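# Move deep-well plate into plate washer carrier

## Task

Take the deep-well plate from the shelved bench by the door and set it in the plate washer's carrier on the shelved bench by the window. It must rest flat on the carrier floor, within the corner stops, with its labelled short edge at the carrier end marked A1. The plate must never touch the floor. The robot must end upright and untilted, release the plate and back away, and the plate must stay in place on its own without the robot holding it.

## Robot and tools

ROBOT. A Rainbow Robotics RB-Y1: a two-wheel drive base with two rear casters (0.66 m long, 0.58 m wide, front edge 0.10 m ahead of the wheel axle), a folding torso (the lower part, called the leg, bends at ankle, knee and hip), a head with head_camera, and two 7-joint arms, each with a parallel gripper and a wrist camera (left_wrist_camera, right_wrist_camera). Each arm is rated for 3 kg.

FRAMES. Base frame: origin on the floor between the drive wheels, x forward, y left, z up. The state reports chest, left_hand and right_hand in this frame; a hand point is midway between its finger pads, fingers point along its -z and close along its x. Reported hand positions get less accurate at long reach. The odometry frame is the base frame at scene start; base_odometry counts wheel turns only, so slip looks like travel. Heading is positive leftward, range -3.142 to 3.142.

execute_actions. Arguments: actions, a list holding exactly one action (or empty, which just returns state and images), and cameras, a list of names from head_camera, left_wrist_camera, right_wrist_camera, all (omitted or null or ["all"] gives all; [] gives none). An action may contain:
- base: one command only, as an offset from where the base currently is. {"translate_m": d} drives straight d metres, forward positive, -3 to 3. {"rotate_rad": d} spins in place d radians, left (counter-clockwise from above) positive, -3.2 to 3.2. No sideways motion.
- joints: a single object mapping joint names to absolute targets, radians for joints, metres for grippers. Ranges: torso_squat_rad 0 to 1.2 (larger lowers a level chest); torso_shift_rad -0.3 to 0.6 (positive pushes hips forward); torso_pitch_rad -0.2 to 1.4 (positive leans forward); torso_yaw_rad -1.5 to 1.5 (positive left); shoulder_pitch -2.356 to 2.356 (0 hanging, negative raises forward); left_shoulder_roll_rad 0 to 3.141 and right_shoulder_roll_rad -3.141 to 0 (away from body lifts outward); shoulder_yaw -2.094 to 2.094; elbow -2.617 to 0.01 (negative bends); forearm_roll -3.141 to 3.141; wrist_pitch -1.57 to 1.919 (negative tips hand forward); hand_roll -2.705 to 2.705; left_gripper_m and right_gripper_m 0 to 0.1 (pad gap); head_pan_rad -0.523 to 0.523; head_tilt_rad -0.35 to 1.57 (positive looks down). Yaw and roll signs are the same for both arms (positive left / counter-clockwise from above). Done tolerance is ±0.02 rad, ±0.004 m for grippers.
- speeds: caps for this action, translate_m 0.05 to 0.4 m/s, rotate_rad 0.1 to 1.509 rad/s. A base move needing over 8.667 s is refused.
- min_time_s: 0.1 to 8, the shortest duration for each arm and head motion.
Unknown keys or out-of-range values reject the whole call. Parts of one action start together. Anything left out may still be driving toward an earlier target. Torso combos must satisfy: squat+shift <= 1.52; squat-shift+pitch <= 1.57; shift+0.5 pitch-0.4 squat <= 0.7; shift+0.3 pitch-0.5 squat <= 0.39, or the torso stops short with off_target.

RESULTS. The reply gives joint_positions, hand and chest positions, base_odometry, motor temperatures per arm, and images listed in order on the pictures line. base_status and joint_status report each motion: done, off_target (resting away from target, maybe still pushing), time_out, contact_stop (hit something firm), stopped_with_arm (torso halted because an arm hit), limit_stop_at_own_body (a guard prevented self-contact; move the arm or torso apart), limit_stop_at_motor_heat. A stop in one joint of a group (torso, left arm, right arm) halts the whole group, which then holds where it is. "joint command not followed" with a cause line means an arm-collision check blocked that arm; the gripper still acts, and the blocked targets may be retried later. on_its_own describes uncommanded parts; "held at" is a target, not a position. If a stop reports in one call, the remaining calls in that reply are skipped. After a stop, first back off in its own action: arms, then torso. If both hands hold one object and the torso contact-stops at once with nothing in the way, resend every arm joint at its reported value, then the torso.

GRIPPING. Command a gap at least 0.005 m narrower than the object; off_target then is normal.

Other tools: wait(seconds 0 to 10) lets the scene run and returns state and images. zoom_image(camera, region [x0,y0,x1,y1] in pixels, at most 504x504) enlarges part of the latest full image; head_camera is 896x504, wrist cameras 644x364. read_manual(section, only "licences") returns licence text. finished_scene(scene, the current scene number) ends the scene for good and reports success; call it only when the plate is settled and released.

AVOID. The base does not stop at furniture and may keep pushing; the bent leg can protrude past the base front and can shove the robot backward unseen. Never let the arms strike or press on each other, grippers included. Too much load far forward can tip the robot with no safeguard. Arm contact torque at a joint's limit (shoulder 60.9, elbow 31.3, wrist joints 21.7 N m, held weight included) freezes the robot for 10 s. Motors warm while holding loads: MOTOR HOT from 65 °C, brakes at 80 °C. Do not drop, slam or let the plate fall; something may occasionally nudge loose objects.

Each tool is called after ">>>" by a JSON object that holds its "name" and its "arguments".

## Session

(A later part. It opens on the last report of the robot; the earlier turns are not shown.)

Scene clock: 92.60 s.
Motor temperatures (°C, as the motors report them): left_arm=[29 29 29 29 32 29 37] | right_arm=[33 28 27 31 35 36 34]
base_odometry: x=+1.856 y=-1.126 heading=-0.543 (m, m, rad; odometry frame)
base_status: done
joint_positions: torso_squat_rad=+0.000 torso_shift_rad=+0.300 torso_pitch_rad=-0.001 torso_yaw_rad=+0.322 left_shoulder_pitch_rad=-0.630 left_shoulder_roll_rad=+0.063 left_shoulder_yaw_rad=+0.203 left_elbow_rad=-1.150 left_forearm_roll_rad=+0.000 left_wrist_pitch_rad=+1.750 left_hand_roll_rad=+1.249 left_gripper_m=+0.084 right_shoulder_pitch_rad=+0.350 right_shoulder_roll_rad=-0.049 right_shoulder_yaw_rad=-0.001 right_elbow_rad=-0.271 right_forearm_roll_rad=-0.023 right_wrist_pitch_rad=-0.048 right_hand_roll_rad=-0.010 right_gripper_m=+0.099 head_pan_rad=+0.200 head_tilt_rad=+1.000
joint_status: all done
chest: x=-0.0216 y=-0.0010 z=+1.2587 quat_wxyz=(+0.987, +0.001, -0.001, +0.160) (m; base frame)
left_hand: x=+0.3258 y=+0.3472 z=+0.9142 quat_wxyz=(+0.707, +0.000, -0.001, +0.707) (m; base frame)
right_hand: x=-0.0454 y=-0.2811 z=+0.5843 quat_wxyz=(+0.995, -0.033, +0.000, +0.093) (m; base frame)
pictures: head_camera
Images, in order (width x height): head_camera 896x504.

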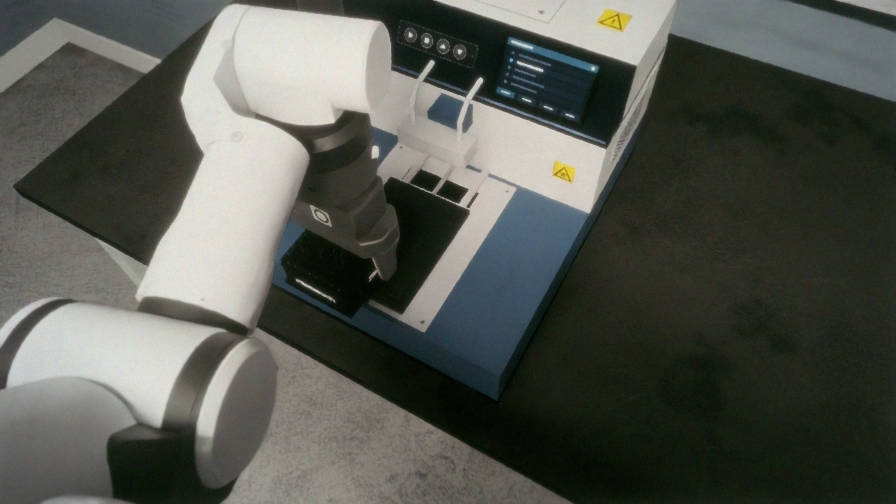

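>>> {"name": "execute_actions", "arguments": {"actions": [{"base":{"translate_m":0.048}}], "cameras": []}}

>>> {"name": "execute_actions", "arguments": {"actions": [{"joints":{"left_elbow_rad":-1.11,"left_wrist_pitch_rad":1.71},"min_time_s":1}], "cameras": ["head_camera","left_wrist_camera"]}}

>>> {"name": "zoom_image", "arguments": {"camera": "head_camera", "region": [240, 180, 480, 380]}}

Scene clock: 97.30 s.
Motor temperatures (°C, as the motors report them): left_arm=[29 29 29 29 32 29 37] | right_arm=[33 28 27 31 35 36 34]
base_odometry: x=+1.897 y=-1.150 heading=-0.543 (m, m, rad; odometry frame)
base_status: done
joint_positions: torso_squat_rad=+0.000 torso_shift_rad=+0.300 torso_pitch_rad=-0.001 torso_yaw_rad=+0.322 left_shoulder_pitch_rad=-0.630 left_shoulder_roll_rad=+0.063 left_shoulder_yaw_rad=+0.203 left_elbow_rad=-1.150 left_forearm_roll_rad=+0.000 left_wrist_pitch_rad=+1.750 left_hand_roll_rad=+1.249 left_gripper_m=+0.084 right_shoulder_pitch_rad=+0.350 right_shoulder_roll_rad=-0.049 right_shoulder_yaw_rad=-0.001 right_elbow_rad=-0.271 right_forearm_roll_rad=-0.023 right_wrist_pitch_rad=-0.048 right_hand_roll_rad=-0.010 right_gripper_m=+0.099 head_pan_rad=+0.200 head_tilt_rad=+1.000
joint_status: not commanded
chest: x=-0.0216 y=-0.0010 z=+1.2587 quat_wxyz=(+0.987, +0.001, -0.001, +0.160) (m; base frame)
left_hand: x=+0.3258 y=+0.3472 z=+0.9142 quat_wxyz=(+0.707, +0.000, -0.001, +0.707) (m; base frame)
right_hand: x=-0.0453 y=-0.2811 z=+0.5843 quat_wxyz=(+0.995, -0.033, +0.000, +0.093) (m; base frame)
pictures: none
No camera images: the call's "cameras" was empty. Leave "cameras" out to get every camera's image.

Scene clock: 98.60 s.
Motor temperatures (°C, as the motors report them): left_arm=[29 29 29 29 32 29 37] | right_arm=[33 28 27 31 35 36 34]
base_odometry: x=+1.897 y=-1.150 heading=-0.543 (m, m, rad; odometry frame)
base_status: not commanded
joint_positions: torso_squat_rad=+0.000 torso_shift_rad=+0.300 torso_pitch_rad=-0.001 torso_yaw_rad=+0.322 left_shoulder_pitch_rad=-0.630 left_shoulder_roll_rad=+0.063 left_shoulder_yaw_rad=+0.203 left_elbow_rad=-1.110 left_forearm_roll_rad=+0.000 left_wrist_pitch_rad=+1.710 left_hand_roll_rad=+1.249 left_gripper_m=+0.084 right_shoulder_pitch_rad=+0.350 right_shoulder_roll_rad=-0.049 right_shoulder_yaw_rad=-0.001 right_elbow_rad=-0.271 right_forearm_roll_rad=-0.023 right_wrist_pitch_rad=-0.048 right_hand_roll_rad=-0.010 right_gripper_m=+0.099 head_pan_rad=+0.200 head_tilt_rad=+1.000
joint_status: all done
chest: x=-0.0216 y=-0.0010 z=+1.2587 quat_wxyz=(+0.987, +0.001, -0.001, +0.160) (m; base frame)
left_hand: x=+0.3262 y=+0.3473 z=+0.9039 quat_wxyz=(+0.707, +0.000, -0.001, +0.707) (m; base frame)
right_hand: x=-0.0453 y=-0.2811 z=+0.5843 quat_wxyz=(+0.995, -0.033, +0.000, +0.093) (m; base frame)
pictures: head_camera, left_wrist_camera
Images, in order (width x height): head_camera 896x504, left_wrist_camera 644x364.

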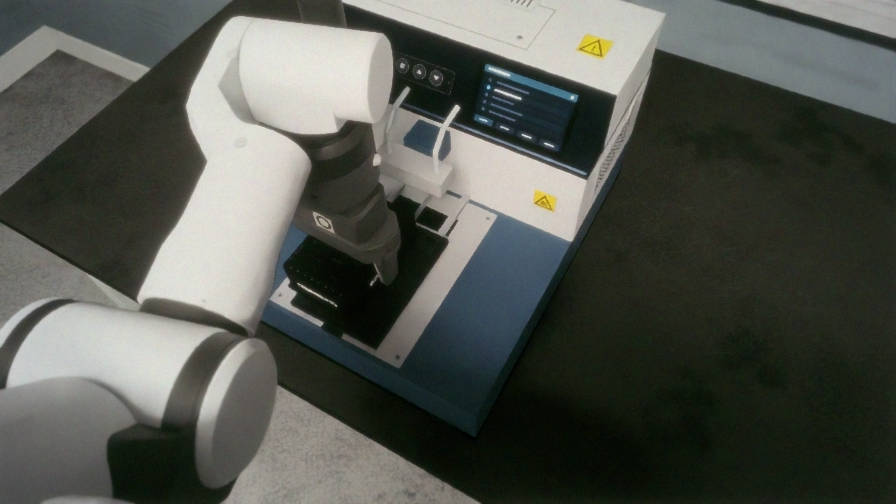

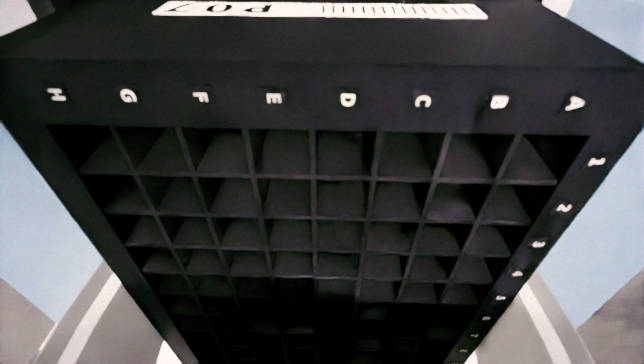

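Region (240, 180, 480, 380) of head_camera's 896x504 image, scaled by 2.100, with more detail than that image has.

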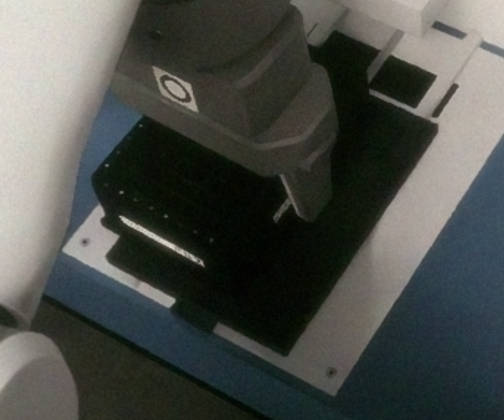

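>>> {"name": "execute_actions", "arguments": {"actions": [{"base":{"translate_m":-0.008},"joints":{"torso_yaw_rad":0.299,"left_hand_roll_rad":1.272},"min_time_s":1}], "cameras": ["head_camera","left_wrist_camera"]}}

>>> {"name": "zoom_image", "arguments": {"camera": "head_camera", "region": [240, 180, 480, 380]}}

Scene clock: 101.93 s.
Motor temperatures (°C, as the motors report them): left_arm=[29 29 29 29 32 29 37] | right_arm=[33 28 27 31 35 36 34]
base_odometry: x=+1.890 y=-1.146 heading=-0.543 (m, m, rad; odometry frame)
base_status: done
joint_positions: torso_squat_rad=+0.000 torso_shift_rad=+0.300 torso_pitch_rad=-0.001 torso_yaw_rad=+0.299 left_shoulder_pitch_rad=-0.630 left_shoulder_roll_rad=+0.063 left_shoulder_yaw_rad=+0.203 left_elbow_rad=-1.110 left_forearm_roll_rad=+0.000 left_wrist_pitch_rad=+1.710 left_hand_roll_rad=+1.272 left_gripper_m=+0.084 right_shoulder_pitch_rad=+0.350 right_shoulder_roll_rad=-0.049 right_shoulder_yaw_rad=-0.001 right_elbow_rad=-0.271 right_forearm_roll_rad=-0.023 right_wrist_pitch_rad=-0.048 right_hand_roll_rad=-0.010 right_gripper_m=+0.099 head_pan_rad=+0.200 head_tilt_rad=+1.000
joint_status: all done
chest: x=-0.0216 y=-0.0010 z=+1.2587 quat_wxyz=(+0.989, +0.001, -0.001, +0.149) (m; base frame)
left_hand: x=+0.3341 y=+0.3393 z=+0.9039 quat_wxyz=(+0.707, +0.000, -0.001, +0.707) (m; base frame)
right_hand: x=-0.0519 y=-0.2804 z=+0.5843 quat_wxyz=(+0.996, -0.033, +0.000, +0.081) (m; base frame)
pictures: head_camera, left_wrist_camera
Images, in order (width x height): head_camera 896x504, left_wrist_camera 644x364.

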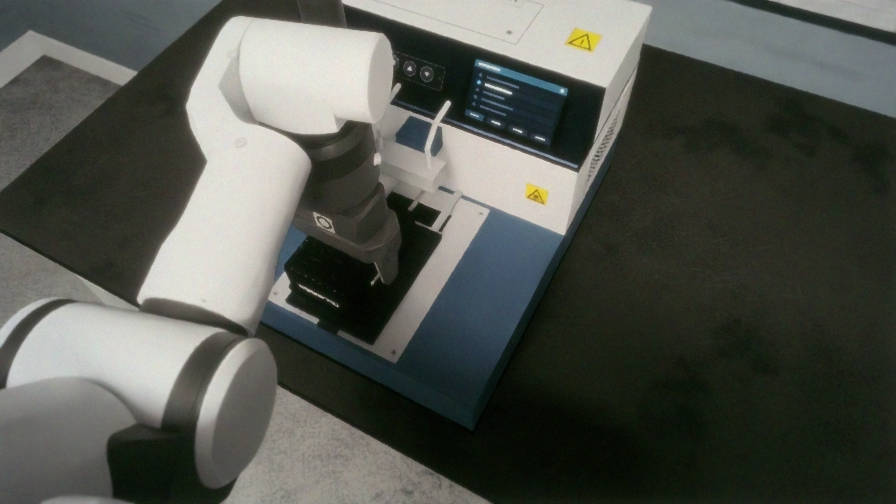

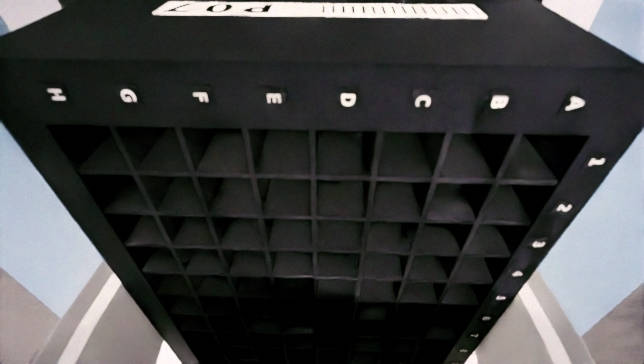

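Region (240, 180, 480, 380) of head_camera's 896x504 image, scaled by 2.100, with more detail than that image has.

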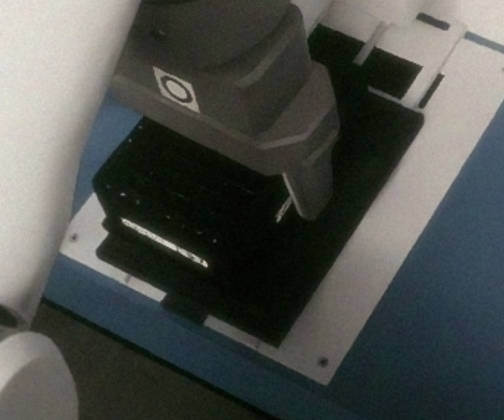

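>>> {"name": "execute_actions", "arguments": {"actions": [{"joints":{"left_elbow_rad":-1.07,"left_wrist_pitch_rad":1.67},"min_time_s":1}], "cameras": ["head_camera","left_wrist_camera"]}}

>>> {"name": "zoom_image", "arguments": {"camera": "head_camera", "region": [240, 180, 480, 380]}}

Scene clock: 104.33 s.
Motor temperatures (°C, as the motors report them): left_arm=[29 29 29 29 32 29 37] | right_arm=[33 28 27 31 35 36 34]
base_odometry: x=+1.890 y=-1.146 heading=-0.543 (m, m, rad; odometry frame)
base_status: not commanded
joint_positions: torso_squat_rad=+0.000 torso_shift_rad=+0.300 torso_pitch_rad=-0.002 torso_yaw_rad=+0.299 left_shoulder_pitch_rad=-0.632 left_shoulder_roll_rad=+0.063 left_shoulder_yaw_rad=+0.203 left_elbow_rad=-1.072 left_forearm_roll_rad=+0.000 left_wrist_pitch_rad=+1.670 left_hand_roll_rad=+1.272 left_gripper_m=+0.084 right_shoulder_pitch_rad=+0.350 right_shoulder_roll_rad=-0.049 right_shoulder_yaw_rad=-0.001 right_elbow_rad=-0.271 right_forearm_roll_rad=-0.023 right_wrist_pitch_rad=-0.048 right_hand_roll_rad=-0.010 right_gripper_m=+0.099 head_pan_rad=+0.200 head_tilt_rad=+1.000
joint_status: all done
chest: x=-0.0221 y=-0.0013 z=+1.2587 quat_wxyz=(+0.989, +0.001, -0.001, +0.149) (m; base frame)
left_hand: x=+0.3352 y=+0.3395 z=+0.8956 quat_wxyz=(+0.707, -0.001, -0.003, +0.707) (m; base frame)
right_hand: x=-0.0519 y=-0.2804 z=+0.5843 quat_wxyz=(+0.996, -0.033, +0.000, +0.081) (m; base frame)
pictures: head_camera, left_wrist_camera
Images, in order (width x height): head_camera 896x504, left_wrist_camera 644x364.

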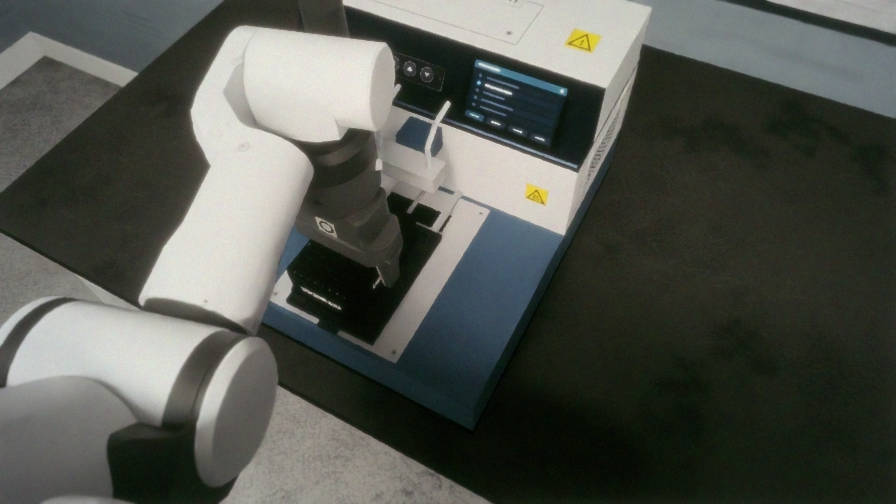

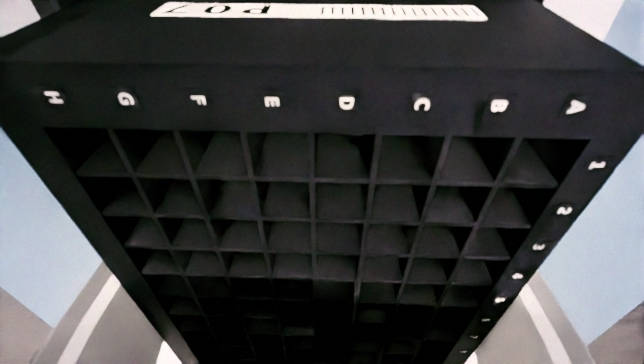

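Region (240, 180, 480, 380) of head_camera's 896x504 image, scaled by 2.100, with more detail than that image has.

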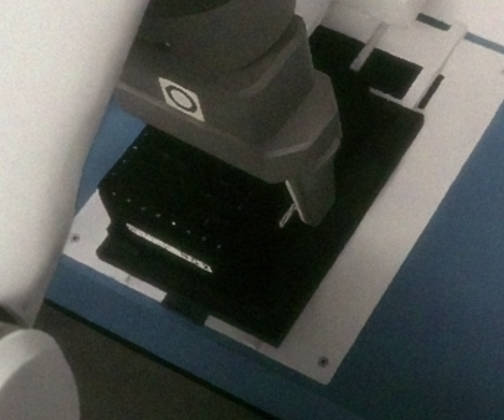

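>>> {"name": "execute_actions", "arguments": {"actions": [{"joints":{"left_elbow_rad":-1.10,"left_wrist_pitch_rad":1.70},"min_time_s":0.6}], "cameras": []}}

>>> {"name": "execute_actions", "arguments": {"actions": [{"base":{"translate_m":-0.005},"joints":{"torso_yaw_rad":0.283,"left_hand_roll_rad":1.288},"min_time_s":0.8}], "cameras": []}}

>>> {"name": "execute_actions", "arguments": {"actions": [{"joints":{"left_elbow_rad":-1.07,"left_wrist_pitch_rad":1.67},"min_time_s":1}], "cameras": ["head_camera","left_wrist_camera"]}}

Scene clock: 107.97 s.
Motor temperatures (°C, as the motors report them): left_arm=[29 29 29 29 32 29 37] | right_arm=[33 28 27 31 35 36 34]
base_odometry: x=+1.890 y=-1.146 heading=-0.543 (m, m, rad; odometry frame)
base_status: not commanded
joint_positions: torso_squat_rad=+0.000 torso_shift_rad=+0.300 torso_pitch_rad=-0.002 torso_yaw_rad=+0.299 left_shoulder_pitch_rad=-0.630 left_shoulder_roll_rad=+0.063 left_shoulder_yaw_rad=+0.203 left_elbow_rad=-1.100 left_forearm_roll_rad=+0.000 left_wrist_pitch_rad=+1.700 left_hand_roll_rad=+1.272 left_gripper_m=+0.084 right_shoulder_pitch_rad=+0.350 right_shoulder_roll_rad=-0.049 right_shoulder_yaw_rad=-0.001 right_elbow_rad=-0.271 right_forearm_roll_rad=-0.023 right_wrist_pitch_rad=-0.048 right_hand_roll_rad=-0.010 right_gripper_m=+0.099 head_pan_rad=+0.200 head_tilt_rad=+1.000
joint_status: all done
chest: x=-0.0217 y=-0.0011 z=+1.2587 quat_wxyz=(+0.989, +0.001, -0.001, +0.149) (m; base frame)
left_hand: x=+0.3342 y=+0.3394 z=+0.9016 quat_wxyz=(+0.707, +0.000, -0.002, +0.707) (m; base frame)
right_hand: x=-0.0519 y=-0.2804 z=+0.5843 quat_wxyz=(+0.996, -0.033, +0.000, +0.081) (m; base frame)
pictures: none
No camera images: the call's "cameras" was empty. Leave "cameras" out to get every camera's image.

Scene clock: 109.07 s.
Motor temperatures (°C, as the motors report them): left_arm=[29 29 29 29 32 29 37] | right_arm=[33 28 27 31 35 36 34]
base_odometry: x=+1.886 y=-1.144 heading=-0.543 (m, m, rad; odometry frame)
base_status: done
joint_positions: torso_squat_rad=+0.000 torso_shift_rad=+0.300 torso_pitch_rad=-0.001 torso_yaw_rad=+0.283 left_shoulder_pitch_rad=-0.630 left_shoulder_roll_rad=+0.063 left_shoulder_yaw_rad=+0.203 left_elbow_rad=-1.100 left_forearm_roll_rad=+0.000 left_wrist_pitch_rad=+1.700 left_hand_roll_rad=+1.288 left_gripper_m=+0.084 right_shoulder_pitch_rad=+0.350 right_shoulder_roll_rad=-0.049 right_shoulder_yaw_rad=-0.001 right_elbow_rad=-0.271 right_forearm_roll_rad=-0.023 right_wrist_pitch_rad=-0.048 right_hand_roll_rad=-0.010 right_gripper_m=+0.099 head_pan_rad=+0.200 head_tilt_rad=+1.000
joint_status: all done
chest: x=-0.0216 y=-0.0010 z=+1.2587 quat_wxyz=(+0.990, +0.001, -0.001, +0.141) (m; base frame)
left_hand: x=+0.3396 y=+0.3337 z=+0.9014 quat_wxyz=(+0.707, +0.000, -0.001, +0.707) (m; base frame)
right_hand: x=-0.0564 y=-0.2799 z=+0.5843 quat_wxyz=(+0.997, -0.033, +0.001, +0.073) (m; base frame)
pictures: none
No camera images: the call's "cameras" was empty. Leave "cameras" out to get every camera's image.

Scene clock: 110.37 s.
Motor temperatures (°C, as the motors report them): left_arm=[29 29 29 29 32 29 37] | right_arm=[33 28 27 31 35 36 34]
base_odometry: x=+1.886 y=-1.144 heading=-0.543 (m, m, rad; odometry frame)
base_status: not commanded
joint_positions: torso_squat_rad=+0.000 torso_shift_rad=+0.300 torso_pitch_rad=-0.002 torso_yaw_rad=+0.283 left_shoulder_pitch_rad=-0.632 left_shoulder_roll_rad=+0.063 left_shoulder_yaw_rad=+0.203 left_elbow_rad=-1.071 left_forearm_roll_rad=+0.000 left_wrist_pitch_rad=+1.671 left_hand_roll_rad=+1.288 left_gripper_m=+0.084 right_shoulder_pitch_rad=+0.350 right_shoulder_roll_rad=-0.049 right_shoulder_yaw_rad=-0.001 right_elbow_rad=-0.271 right_forearm_roll_rad=-0.023 right_wrist_pitch_rad=-0.048 right_hand_roll_rad=-0.010 right_gripper_m=+0.099 head_pan_rad=+0.200 head_tilt_rad=+1.000
joint_status: all done
chest: x=-0.0221 y=-0.0012 z=+1.2587 quat_wxyz=(+0.990, +0.001, -0.001, +0.141) (m; base frame)
left_hand: x=+0.3403 y=+0.3336 z=+0.8953 quat_wxyz=(+0.707, -0.001, -0.003, +0.707) (m; base frame)
right_hand: x=-0.0564 y=-0.2798 z=+0.5843 quat_wxyz=(+0.997, -0.033, +0.000, +0.073) (m; base frame)
pictures: head_camera, left_wrist_camera
Images, in order (width x height): head_camera 896x504, left_wrist_camera 644x364.

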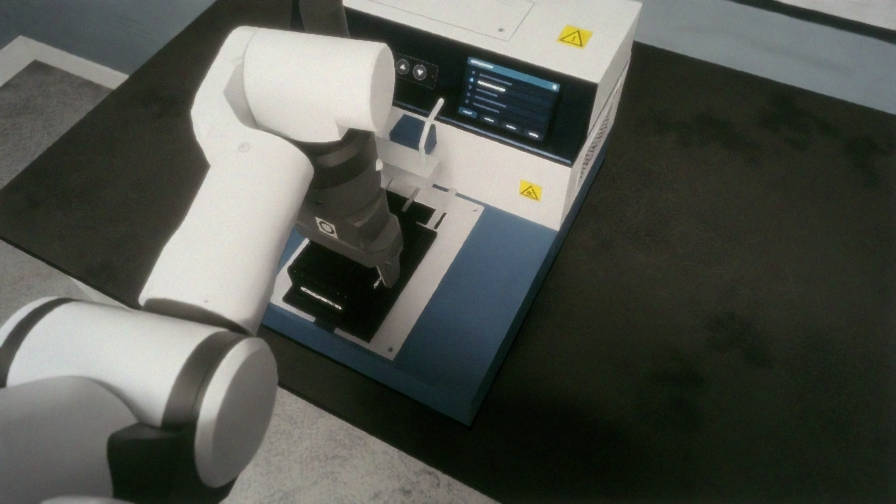

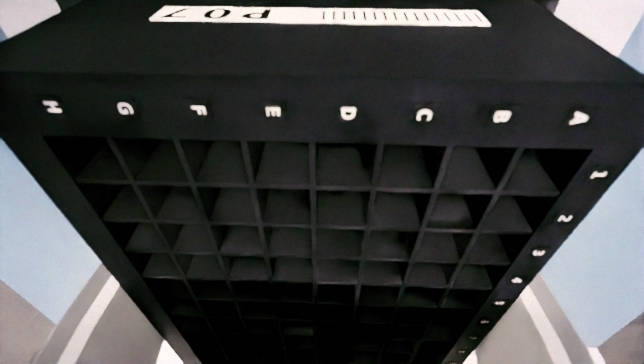

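>>> {"name": "execute_actions", "arguments": {"actions": [{"joints":{"left_gripper_m":0.1}}], "cameras": []}}

>>> {"name": "execute_actions", "arguments": {"actions": [{"joints":{"left_elbow_rad":-1.3,"left_wrist_pitch_rad":1.9},"min_time_s":0.8}], "cameras": []}}

>>> {"name": "execute_actions", "arguments": {"actions": [{"base":{"translate_m":-0.06}}], "cameras": ["head_camera","left_wrist_camera"]}}

Scene clock: 115.13 s.
Motor temperatures (°C, as the motors report them): left_arm=[29 29 29 29 32 30 37] | right_arm=[33 28 27 31 35 36 34]
base_odometry: x=+1.886 y=-1.144 heading=-0.543 (m, m, rad; odometry frame)
base_status: not commanded
joint_positions: torso_squat_rad=+0.000 torso_shift_rad=+0.300 torso_pitch_rad=-0.002 torso_yaw_rad=+0.283 left_shoulder_pitch_rad=-0.630 left_shoulder_roll_rad=+0.063 left_shoulder_yaw_rad=+0.203 left_elbow_rad=-1.070 left_forearm_roll_rad=+0.000 left_wrist_pitch_rad=+1.670 left_hand_roll_rad=+1.288 left_gripper_m=+0.100 right_shoulder_pitch_rad=+0.350 right_shoulder_roll_rad=-0.049 right_shoulder_yaw_rad=-0.001 right_elbow_rad=-0.271 right_forearm_roll_rad=-0.023 right_wrist_pitch_rad=-0.048 right_hand_roll_rad=-0.010 right_gripper_m=+0.099 head_pan_rad=+0.200 head_tilt_rad=+1.000
joint_status: all done
chest: x=-0.0217 y=-0.0010 z=+1.2587 quat_wxyz=(+0.990, +0.001, -0.001, +0.141) (m; base frame)
left_hand: x=+0.3397 y=+0.3336 z=+0.8940 quat_wxyz=(+0.707, +0.000, -0.002, +0.707) (m; base frame)
right_hand: x=-0.0563 y=-0.2799 z=+0.5843 quat_wxyz=(+0.997, -0.033, +0.000, +0.073) (m; base frame)
pictures: none
No camera images: the call's "cameras" was empty. Leave "cameras" out to get every camera's image.

Scene clock: 116.23 s.
Motor temperatures (°C, as the motors report them): left_arm=[29 29 29 29 32 30 37] | right_arm=[33 28 27 31 35 36 34]
base_odometry: x=+1.886 y=-1.144 heading=-0.543 (m, m, rad; odometry frame)
base_status: not commanded
joint_positions: torso_squat_rad=+0.000 torso_shift_rad=+0.300 torso_pitch_rad=-0.001 torso_yaw_rad=+0.283 left_shoulder_pitch_rad=-0.630 left_shoulder_roll_rad=+0.063 left_shoulder_yaw_rad=+0.203 left_elbow_rad=-1.300 left_forearm_roll_rad=+0.000 left_wrist_pitch_rad=+1.900 left_hand_roll_rad=+1.288 left_gripper_m=+0.100 right_shoulder_pitch_rad=+0.350 right_shoulder_roll_rad=-0.049 right_shoulder_yaw_rad=-0.001 right_elbow_rad=-0.271 right_forearm_roll_rad=-0.023 right_wrist_pitch_rad=-0.048 right_hand_roll_rad=-0.010 right_gripper_m=+0.099 head_pan_rad=+0.200 head_tilt_rad=+1.000
joint_status: all done
chest: x=-0.0216 y=-0.0010 z=+1.2587 quat_wxyz=(+0.990, +0.001, -0.001, +0.141) (m; base frame)
left_hand: x=+0.3341 y=+0.3319 z=+0.9527 quat_wxyz=(+0.707, +0.000, -0.001, +0.707) (m; base frame)
right_hand: x=-0.0563 y=-0.2799 z=+0.5843 quat_wxyz=(+0.997, -0.033, +0.000, +0.073) (m; base frame)
pictures: none
No camera images: the call's "cameras" was empty. Leave "cameras" out to get every camera's image.

Scene clock: 117.43 s.
Motor temperatures (°C, as the motors report them): left_arm=[29 29 29 29 32 30 37] | right_arm=[33 28 27 31 35 36 34]
base_odometry: x=+1.834 y=-1.113 heading=-0.543 (m, m, rad; odometry frame)
base_status: done
joint_positions: torso_squat_rad=+0.000 torso_shift_rad=+0.300 torso_pitch_rad=-0.001 torso_yaw_rad=+0.283 left_shoulder_pitch_rad=-0.630 left_shoulder_roll_rad=+0.063 left_shoulder_yaw_rad=+0.203 left_elbow_rad=-1.300 left_forearm_roll_rad=+0.000 left_wrist_pitch_rad=+1.900 left_hand_roll_rad=+1.288 left_gripper_m=+0.100 right_shoulder_pitch_rad=+0.350 right_shoulder_roll_rad=-0.049 right_shoulder_yaw_rad=-0.001 right_elbow_rad=-0.271 right_forearm_roll_rad=-0.023 right_wrist_pitch_rad=-0.048 right_hand_roll_rad=-0.010 right_gripper_m=+0.099 head_pan_rad=+0.200 head_tilt_rad=+1.000
joint_status: not commanded
chest: x=-0.0216 y=-0.0010 z=+1.2587 quat_wxyz=(+0.990, +0.001, -0.001, +0.141) (m; base frame)
left_hand: x=+0.3341 y=+0.3319 z=+0.9526 quat_wxyz=(+0.707, +0.000, -0.001, +0.707) (m; base frame)
right_hand: x=-0.0563 y=-0.2799 z=+0.5843 quat_wxyz=(+0.997, -0.033, +0.001, +0.073) (m; base frame)
pictures: head_camera, left_wrist_camera
Images, in order (width x height): head_camera 896x504, left_wrist_camera 644x364.

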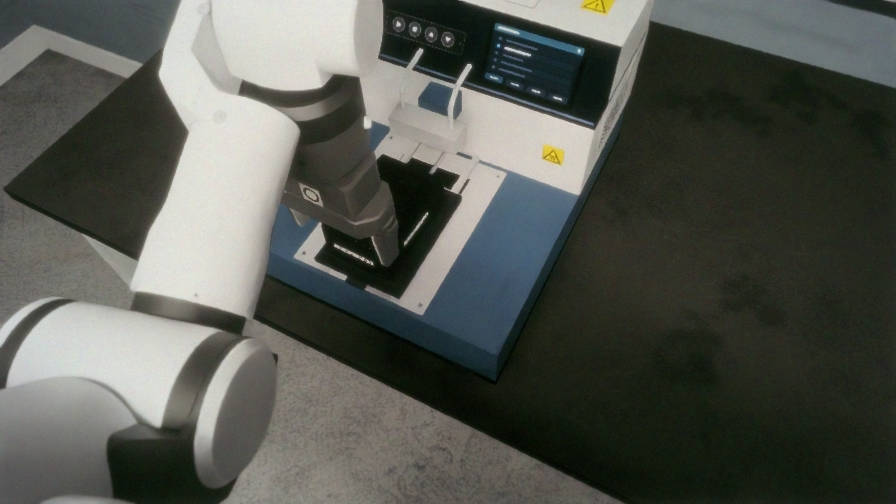

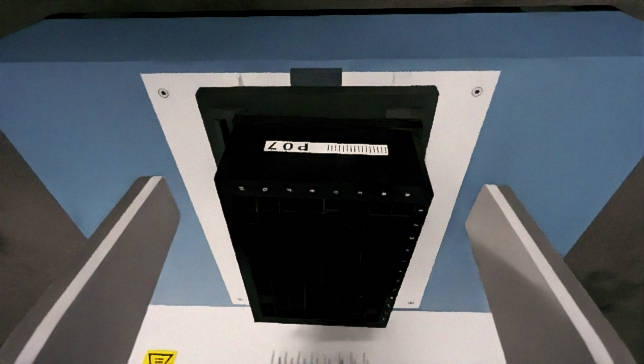

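>>> {"name": "zoom_image", "arguments": {"camera": "left_wrist_camera", "region": [170, 60, 470, 240]}}

Region (170, 60, 470, 240) of left_wrist_camera's 644x364 image, scaled by 1.680, with more detail than that image has; it fills the top 302 rows of this view, and the rest is white.

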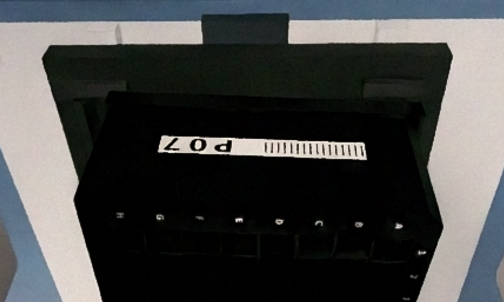

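>>> {"name": "execute_actions", "arguments": {"actions": [{"base":{"translate_m":0.06}}], "cameras": []}}

>>> {"name": "execute_actions", "arguments": {"actions": [{"joints":{"left_elbow_rad":-1.08,"left_wrist_pitch_rad":1.68},"min_time_s":0.8}], "cameras": []}}

>>> {"name": "execute_actions", "arguments": {"actions": [{"joints":{"left_gripper_m":0.07}}], "cameras": []}}

>>> {"name": "execute_actions", "arguments": {"actions": [{"joints":{"left_elbow_rad":-1.14,"left_wrist_pitch_rad":1.74},"min_time_s":0.8}], "cameras": []}}

>>> {"name": "execute_actions", "arguments": {"actions": [{"base":{"translate_m":0.005},"joints":{"left_hand_roll_rad":1.325},"min_time_s":0.6}], "cameras": []}}

>>> {"name": "execute_actions", "arguments": {"actions": [{"joints":{"left_elbow_rad":-1.075,"left_wrist_pitch_rad":1.675},"min_time_s":1}], "cameras": ["left_wrist_camera"]}}

>>> {"name": "execute_actions", "arguments": {"actions": [{"joints":{"left_gripper_m":0.1}}], "cameras": []}}

>>> {"name": "execute_actions", "arguments": {"actions": [{"joints":{"left_elbow_rad":-1.3,"left_wrist_pitch_rad":1.9},"min_time_s":0.8}], "cameras": []}}

>>> {"name": "execute_actions", "arguments": {"actions": [{"base":{"translate_m":-0.06}}], "cameras": ["head_camera","left_wrist_camera"]}}

>>> {"name": "zoom_image", "arguments": {"camera": "left_wrist_camera", "region": [170, 60, 470, 240]}}

Scene clock: 127.63 s.
Motor temperatures (°C, as the motors report them): left_arm=[29 29 29 29 32 30 37] | right_arm=[33 28 27 31 35 36 34]
base_odometry: x=+1.886 y=-1.144 heading=-0.543 (m, m, rad; odometry frame)
base_status: done
joint_positions: torso_squat_rad=+0.000 torso_shift_rad=+0.300 torso_pitch_rad=-0.001 torso_yaw_rad=+0.283 left_shoulder_pitch_rad=-0.630 left_shoulder_roll_rad=+0.063 left_shoulder_yaw_rad=+0.203 left_elbow_rad=-1.300 left_forearm_roll_rad=+0.000 left_wrist_pitch_rad=+1.900 left_hand_roll_rad=+1.288 left_gripper_m=+0.100 right_shoulder_pitch_rad=+0.350 right_shoulder_roll_rad=-0.049 right_shoulder_yaw_rad=-0.001 right_elbow_rad=-0.271 right_forearm_roll_rad=-0.023 right_wrist_pitch_rad=-0.048 right_hand_roll_rad=-0.010 right_gripper_m=+0.099 head_pan_rad=+0.200 head_tilt_rad=+1.000
joint_status: not commanded
chest: x=-0.0215 y=-0.0010 z=+1.2587 quat_wxyz=(+0.990, +0.001, -0.001, +0.141) (m; base frame)
left_hand: x=+0.3341 y=+0.3319 z=+0.9526 quat_wxyz=(+0.707, +0.000, -0.001, +0.707) (m; base frame)
right_hand: x=-0.0562 y=-0.2799 z=+0.5843 quat_wxyz=(+0.997, -0.033, +0.001, +0.073) (m; base frame)
pictures: none
No camera images: the call's "cameras" was empty. Leave "cameras" out to get every camera's image.

Scene clock: 128.73 s.
Motor temperatures (°C, as the motors report them): left_arm=[29 29 29 29 32 30 37] | right_arm=[33 28 27 31 35 36 34]
base_odometry: x=+1.886 y=-1.144 heading=-0.543 (m, m, rad; odometry frame)
base_status: not commanded
joint_positions: torso_squat_rad=+0.000 torso_shift_rad=+0.300 torso_pitch_rad=-0.001 torso_yaw_rad=+0.283 left_shoulder_pitch_rad=-0.630 left_shoulder_roll_rad=+0.063 left_shoulder_yaw_rad=+0.203 left_elbow_rad=-1.080 left_forearm_roll_rad=+0.000 left_wrist_pitch_rad=+1.680 left_hand_roll_rad=+1.288 left_gripper_m=+0.100 right_shoulder_pitch_rad=+0.350 right_shoulder_roll_rad=-0.049 right_shoulder_yaw_rad=-0.001 right_elbow_rad=-0.271 right_forearm_roll_rad=-0.023 right_wrist_pitch_rad=-0.048 right_hand_roll_rad=-0.010 right_gripper_m=+0.099 head_pan_rad=+0.200 head_tilt_rad=+1.000
joint_status: all done
chest: x=-0.0216 y=-0.0010 z=+1.2587 quat_wxyz=(+0.990, +0.001, -0.001, +0.141) (m; base frame)
left_hand: x=+0.3396 y=+0.3336 z=+0.8963 quat_wxyz=(+0.707, +0.000, -0.001, +0.707) (m; base frame)
right_hand: x=-0.0562 y=-0.2799 z=+0.5843 quat_wxyz=(+0.997, -0.033, +0.001, +0.073) (m; base frame)
pictures: none
No camera images: the call's "cameras" was empty. Leave "cameras" out to get every camera's image.

Scene clock: 129.50 s.
Motor temperatures (°C, as the motors report them): left_arm=[29 29 29 29 32 30 37] | right_arm=[33 28 27 31 35 36 34]
base_odometry: x=+1.886 y=-1.144 heading=-0.543 (m, m, rad; odometry frame)
base_status: not commanded
joint_positions: torso_squat_rad=+0.000 torso_shift_rad=+0.300 torso_pitch_rad=-0.001 torso_yaw_rad=+0.283 left_shoulder_pitch_rad=-0.630 left_shoulder_roll_rad=+0.063 left_shoulder_yaw_rad=+0.203 left_elbow_rad=-1.080 left_forearm_roll_rad=+0.000 left_wrist_pitch_rad=+1.680 left_hand_roll_rad=+1.288 left_gripper_m=+0.084 right_shoulder_pitch_rad=+0.350 right_shoulder_roll_rad=-0.049 right_shoulder_yaw_rad=-0.001 right_elbow_rad=-0.271 right_forearm_roll_rad=-0.023 right_wrist_pitch_rad=-0.048 right_hand_roll_rad=-0.010 right_gripper_m=+0.099 head_pan_rad=+0.200 head_tilt_rad=+1.000
joint_status: left_gripper_m off_target (ended at +0.084, target +0.070)
chest: x=-0.0216 y=-0.0010 z=+1.2587 quat_wxyz=(+0.990, +0.001, -0.001, +0.141) (m; base frame)
left_hand: x=+0.3396 y=+0.3335 z=+0.8963 quat_wxyz=(+0.707, +0.000, -0.001, +0.707) (m; base frame)
right_hand: x=-0.0562 y=-0.2799 z=+0.5843 quat_wxyz=(+0.997, -0.033, +0.001, +0.073) (m; base frame)
pictures: none
No camera images: the call's "cameras" was empty. Leave "cameras" out to get every camera's image.

Scene clock: 130.60 s.
Motor temperatures (°C, as the motors report them): left_arm=[29 29 29 29 32 30 37] | right_arm=[33 28 27 31 35 36 34]
base_odometry: x=+1.886 y=-1.144 heading=-0.543 (m, m, rad; odometry frame)
base_status: not commanded
joint_positions: torso_squat_rad=+0.000 torso_shift_rad=+0.300 torso_pitch_rad=-0.001 torso_yaw_rad=+0.283 left_shoulder_pitch_rad=-0.630 left_shoulder_roll_rad=+0.063 left_shoulder_yaw_rad=+0.203 left_elbow_rad=-1.140 left_forearm_roll_rad=+0.000 left_wrist_pitch_rad=+1.740 left_hand_roll_rad=+1.288 left_gripper_m=+0.084 right_shoulder_pitch_rad=+0.350 right_shoulder_roll_rad=-0.049 right_shoulder_yaw_rad=-0.001 right_elbow_rad=-0.271 right_forearm_roll_rad=-0.023 right_wrist_pitch_rad=-0.048 right_hand_roll_rad=-0.010 right_gripper_m=+0.099 head_pan_rad=+0.200 head_tilt_rad=+1.000
joint_status: all done
chest: x=-0.0216 y=-0.0010 z=+1.2587 quat_wxyz=(+0.990, +0.001, -0.001, +0.141) (m; base frame)
left_hand: x=+0.3393 y=+0.3334 z=+0.9117 quat_wxyz=(+0.707, +0.000, -0.001, +0.707) (m; base frame)
right_hand: x=-0.0562 y=-0.2799 z=+0.5843 quat_wxyz=(+0.997, -0.033, +0.001, +0.073) (m; base frame)
pictures: none
No camera images: the call's "cameras" was empty. Leave "cameras" out to get every camera's image.

Scene clock: 131.50 s.
Motor temperatures (°C, as the motors report them): left_arm=[29 29 29 29 32 30 37] | right_arm=[33 28 27 31 35 36 34]
base_odometry: x=+1.890 y=-1.146 heading=-0.543 (m, m, rad; odometry frame)
base_status: done
joint_positions: torso_squat_rad=+0.000 torso_shift_rad=+0.300 torso_pitch_rad=-0.001 torso_yaw_rad=+0.283 left_shoulder_pitch_rad=-0.630 left_shoulder_roll_rad=+0.063 left_shoulder_yaw_rad=+0.203 left_elbow_rad=-1.140 left_forearm_roll_rad=+0.000 left_wrist_pitch_rad=+1.740 left_hand_roll_rad=+1.325 left_gripper_m=+0.084 right_shoulder_pitch_rad=+0.350 right_shoulder_roll_rad=-0.049 right_shoulder_yaw_rad=-0.001 right_elbow_rad=-0.271 right_forearm_roll_rad=-0.023 right_wrist_pitch_rad=-0.048 right_hand_roll_rad=-0.010 right_gripper_m=+0.099 head_pan_rad=+0.200 head_tilt_rad=+1.000
joint_status: all done
chest: x=-0.0216 y=-0.0010 z=+1.2587 quat_wxyz=(+0.990, +0.001, -0.001, +0.141) (m; base frame)
left_hand: x=+0.3393 y=+0.3334 z=+0.9117 quat_wxyz=(+0.694, +0.000, -0.001, +0.720) (m; base frame)
right_hand: x=-0.0562 y=-0.2799 z=+0.5843 quat_wxyz=(+0.997, -0.033, +0.000, +0.073) (m; base frame)
pictures: none
No camera images: the call's "cameras" was empty. Leave "cameras" out to get every camera's image.

Scene clock: 132.80 s.
Motor temperatures (°C, as the motors report them): left_arm=[29 29 29 29 32 30 37] | right_arm=[33 28 27 31 35 36 34]
base_odometry: x=+1.890 y=-1.146 heading=-0.543 (m, m, rad; odometry frame)
base_status: not commanded
joint_positions: torso_squat_rad=+0.000 torso_shift_rad=+0.300 torso_pitch_rad=-0.002 torso_yaw_rad=+0.283 left_shoulder_pitch_rad=-0.631 left_shoulder_roll_rad=+0.063 left_shoulder_yaw_rad=+0.203 left_elbow_rad=-1.076 left_forearm_roll_rad=+0.000 left_wrist_pitch_rad=+1.676 left_hand_roll_rad=+1.325 left_gripper_m=+0.084 right_shoulder_pitch_rad=+0.350 right_shoulder_roll_rad=-0.049 right_shoulder_yaw_rad=-0.001 right_elbow_rad=-0.271 right_forearm_roll_rad=-0.023 right_wrist_pitch_rad=-0.048 right_hand_roll_rad=-0.010 right_gripper_m=+0.099 head_pan_rad=+0.200 head_tilt_rad=+1.000
joint_status: all done
chest: x=-0.0220 y=-0.0012 z=+1.2587 quat_wxyz=(+0.990, +0.001, -0.001, +0.141) (m; base frame)
left_hand: x=+0.3397 y=+0.3331 z=+0.8958 quat_wxyz=(+0.694, -0.001, -0.002, +0.720) (m; base frame)
right_hand: x=-0.0562 y=-0.2799 z=+0.5843 quat_wxyz=(+0.997, -0.033, +0.000, +0.073) (m; base frame)
pictures: left_wrist_camera
Images, in order (width x height): left_wrist_camera 644x364.

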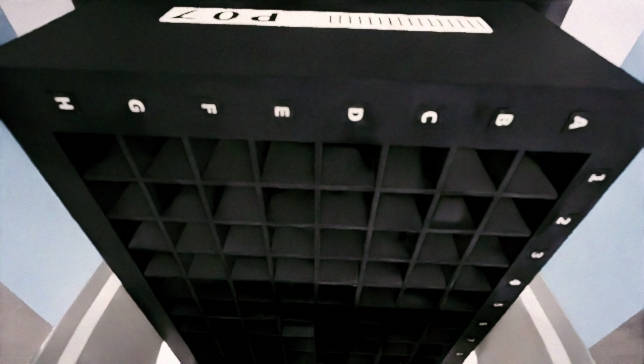

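Scene clock: 133.73 s.
Motor temperatures (°C, as the motors report them): left_arm=[29 29 29 29 32 30 37] | right_arm=[33 28 27 31 35 36 34]
base_odometry: x=+1.890 y=-1.146 heading=-0.543 (m, m, rad; odometry frame)
base_status: not commanded
joint_positions: torso_squat_rad=+0.000 torso_shift_rad=+0.300 torso_pitch_rad=-0.001 torso_yaw_rad=+0.283 left_shoulder_pitch_rad=-0.630 left_shoulder_roll_rad=+0.063 left_shoulder_yaw_rad=+0.203 left_elbow_rad=-1.075 left_forearm_roll_rad=+0.000 left_wrist_pitch_rad=+1.675 left_hand_roll_rad=+1.325 left_gripper_m=+0.100 right_shoulder_pitch_rad=+0.350 right_shoulder_roll_rad=-0.049 right_shoulder_yaw_rad=-0.001 right_elbow_rad=-0.271 right_forearm_roll_rad=-0.023 right_wrist_pitch_rad=-0.048 right_hand_roll_rad=-0.010 right_gripper_m=+0.099 head_pan_rad=+0.200 head_tilt_rad=+1.000
joint_status: all done
chest: x=-0.0216 y=-0.0010 z=+1.2587 quat_wxyz=(+0.990, +0.001, -0.001, +0.141) (m; base frame)
left_hand: x=+0.3397 y=+0.3334 z=+0.8952 quat_wxyz=(+0.694, +0.000, -0.001, +0.720) (m; base frame)
right_hand: x=-0.0562 y=-0.2799 z=+0.5843 quat_wxyz=(+0.997, -0.033, +0.000, +0.073) (m; base frame)
pictures: none
No camera images: the call's "cameras" was empty. Leave "cameras" out to get every camera's image.

Scene clock: 134.83 s.
Motor temperatures (°C, as the motors report them): left_arm=[29 29 29 29 32 30 37] | right_arm=[33 28 27 31 35 36 34]
base_odometry: x=+1.890 y=-1.146 heading=-0.543 (m, m, rad; odometry frame)
base_status: not commanded
joint_positions: torso_squat_rad=+0.000 torso_shift_rad=+0.300 torso_pitch_rad=-0.001 torso_yaw_rad=+0.283 left_shoulder_pitch_rad=-0.630 left_shoulder_roll_rad=+0.063 left_shoulder_yaw_rad=+0.203 left_elbow_rad=-1.300 left_forearm_roll_rad=+0.000 left_wrist_pitch_rad=+1.900 left_hand_roll_rad=+1.325 left_gripper_m=+0.100 right_shoulder_pitch_rad=+0.350 right_shoulder_roll_rad=-0.049 right_shoulder_yaw_rad=-0.001 right_elbow_rad=-0.271 right_forearm_roll_rad=-0.023 right_wrist_pitch_rad=-0.048 right_hand_roll_rad=-0.010 right_gripper_m=+0.099 head_pan_rad=+0.200 head_tilt_rad=+1.000
joint_status: all done
chest: x=-0.0216 y=-0.0010 z=+1.2587 quat_wxyz=(+0.990, +0.001, -0.001, +0.141) (m; base frame)
left_hand: x=+0.3342 y=+0.3318 z=+0.9526 quat_wxyz=(+0.694, +0.000, -0.001, +0.720) (m; base frame)
right_hand: x=-0.0562 y=-0.2799 z=+0.5843 quat_wxyz=(+0.997, -0.033, +0.000, +0.073) (m; base frame)
pictures: none
No camera images: the call's "cameras" was empty. Leave "cameras" out to get every camera's image.

Scene clock: 136.03 s.
Motor temperatures (°C, as the motors report them): left_arm=[29 29 29 29 32 30 37] | right_arm=[33 28 27 31 35 36 34]
base_odometry: x=+1.838 y=-1.115 heading=-0.543 (m, m, rad; odometry frame)
base_status: done
joint_positions: torso_squat_rad=+0.000 torso_shift_rad=+0.300 torso_pitch_rad=-0.001 torso_yaw_rad=+0.283 left_shoulder_pitch_rad=-0.630 left_shoulder_roll_rad=+0.063 left_shoulder_yaw_rad=+0.203 left_elbow_rad=-1.300 left_forearm_roll_rad=+0.000 left_wrist_pitch_rad=+1.900 left_hand_roll_rad=+1.325 left_gripper_m=+0.100 right_shoulder_pitch_rad=+0.350 right_shoulder_roll_rad=-0.049 right_shoulder_yaw_rad=-0.001 right_elbow_rad=-0.271 right_forearm_roll_rad=-0.023 right_wrist_pitch_rad=-0.048 right_hand_roll_rad=-0.010 right_gripper_m=+0.099 head_pan_rad=+0.200 head_tilt_rad=+1.000
joint_status: not commanded
chest: x=-0.0216 y=-0.0010 z=+1.2587 quat_wxyz=(+0.990, +0.001, -0.001, +0.141) (m; base frame)
left_hand: x=+0.3341 y=+0.3318 z=+0.9526 quat_wxyz=(+0.694, +0.000, -0.001, +0.720) (m; base frame)
right_hand: x=-0.0563 y=-0.2799 z=+0.5843 quat_wxyz=(+0.997, -0.033, +0.001, +0.073) (m; base frame)
pictures: head_camera, left_wrist_camera
Images, in order (width x height): head_camera 896x504, left_wrist_camera 644x364.

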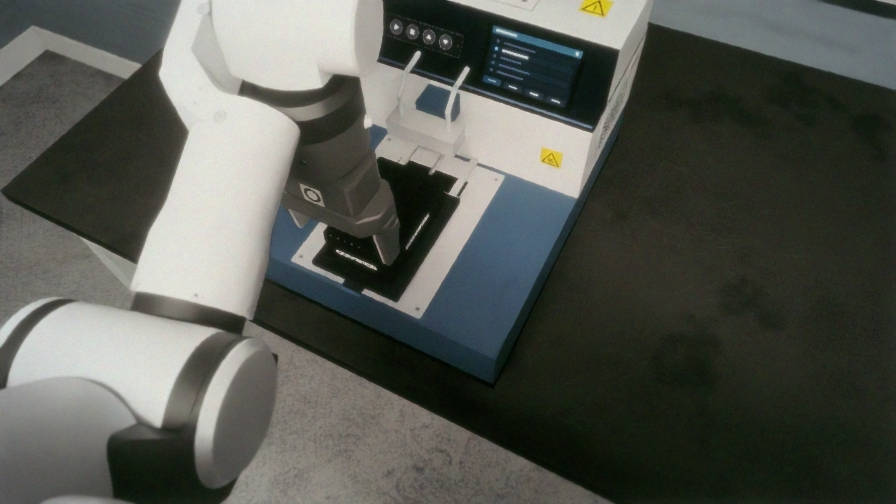

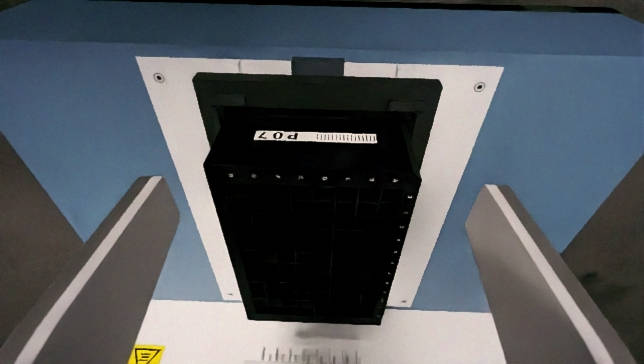

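Region (170, 60, 470, 240) of left_wrist_camera's 644x364 image, scaled by 1.680, with more detail than that image has; it fills the top 302 rows of this view, and the rest is white.

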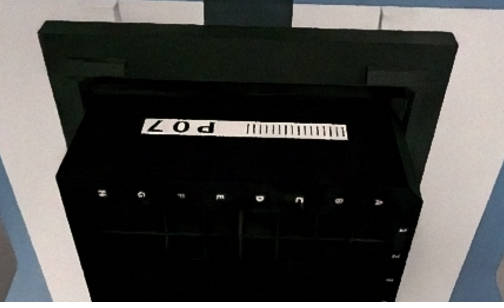

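>>> {"name": "execute_actions", "arguments": {"actions": [{"base":{"translate_m":-0.3}}], "cameras": []}}

>>> {"name": "finished_scene", "arguments": {"scene": 1}}

Scene clock: 140.17 s.
Motor temperatures (°C, as the motors report them): left_arm=[29 29 29 29 32 30 37] | right_arm=[33 28 27 31 35 36 34]
base_odometry: x=+1.582 y=-0.960 heading=-0.542 (m, m, rad; odometry frame)
base_status: done
joint_positions: torso_squat_rad=+0.000 torso_shift_rad=+0.300 torso_pitch_rad=-0.001 torso_yaw_rad=+0.283 left_shoulder_pitch_rad=-0.630 left_shoulder_roll_rad=+0.063 left_shoulder_yaw_rad=+0.203 left_elbow_rad=-1.300 left_forearm_roll_rad=+0.000 left_wrist_pitch_rad=+1.900 left_hand_roll_rad=+1.325 left_gripper_m=+0.100 right_shoulder_pitch_rad=+0.350 right_shoulder_roll_rad=-0.049 right_shoulder_yaw_rad=-0.001 right_elbow_rad=-0.271 right_forearm_roll_rad=-0.023 right_wrist_pitch_rad=-0.048 right_hand_roll_rad=-0.010 right_gripper_m=+0.099 head_pan_rad=+0.200 head_tilt_rad=+1.000
joint_status: not commanded
chest: x=-0.0216 y=-0.0010 z=+1.2587 quat_wxyz=(+0.990, +0.001, -0.001, +0.141) (m; base frame)
left_hand: x=+0.3341 y=+0.3318 z=+0.9526 quat_wxyz=(+0.694, +0.000, -0.001, +0.720) (m; base frame)
right_hand: x=-0.0563 y=-0.2799 z=+0.5843 quat_wxyz=(+0.997, -0.033, +0.001, +0.073) (m; base frame)
pictures: none
No camera images: the call's "cameras" was empty. Leave "cameras" out to get every camera's image.

The scene is finished: the task was done.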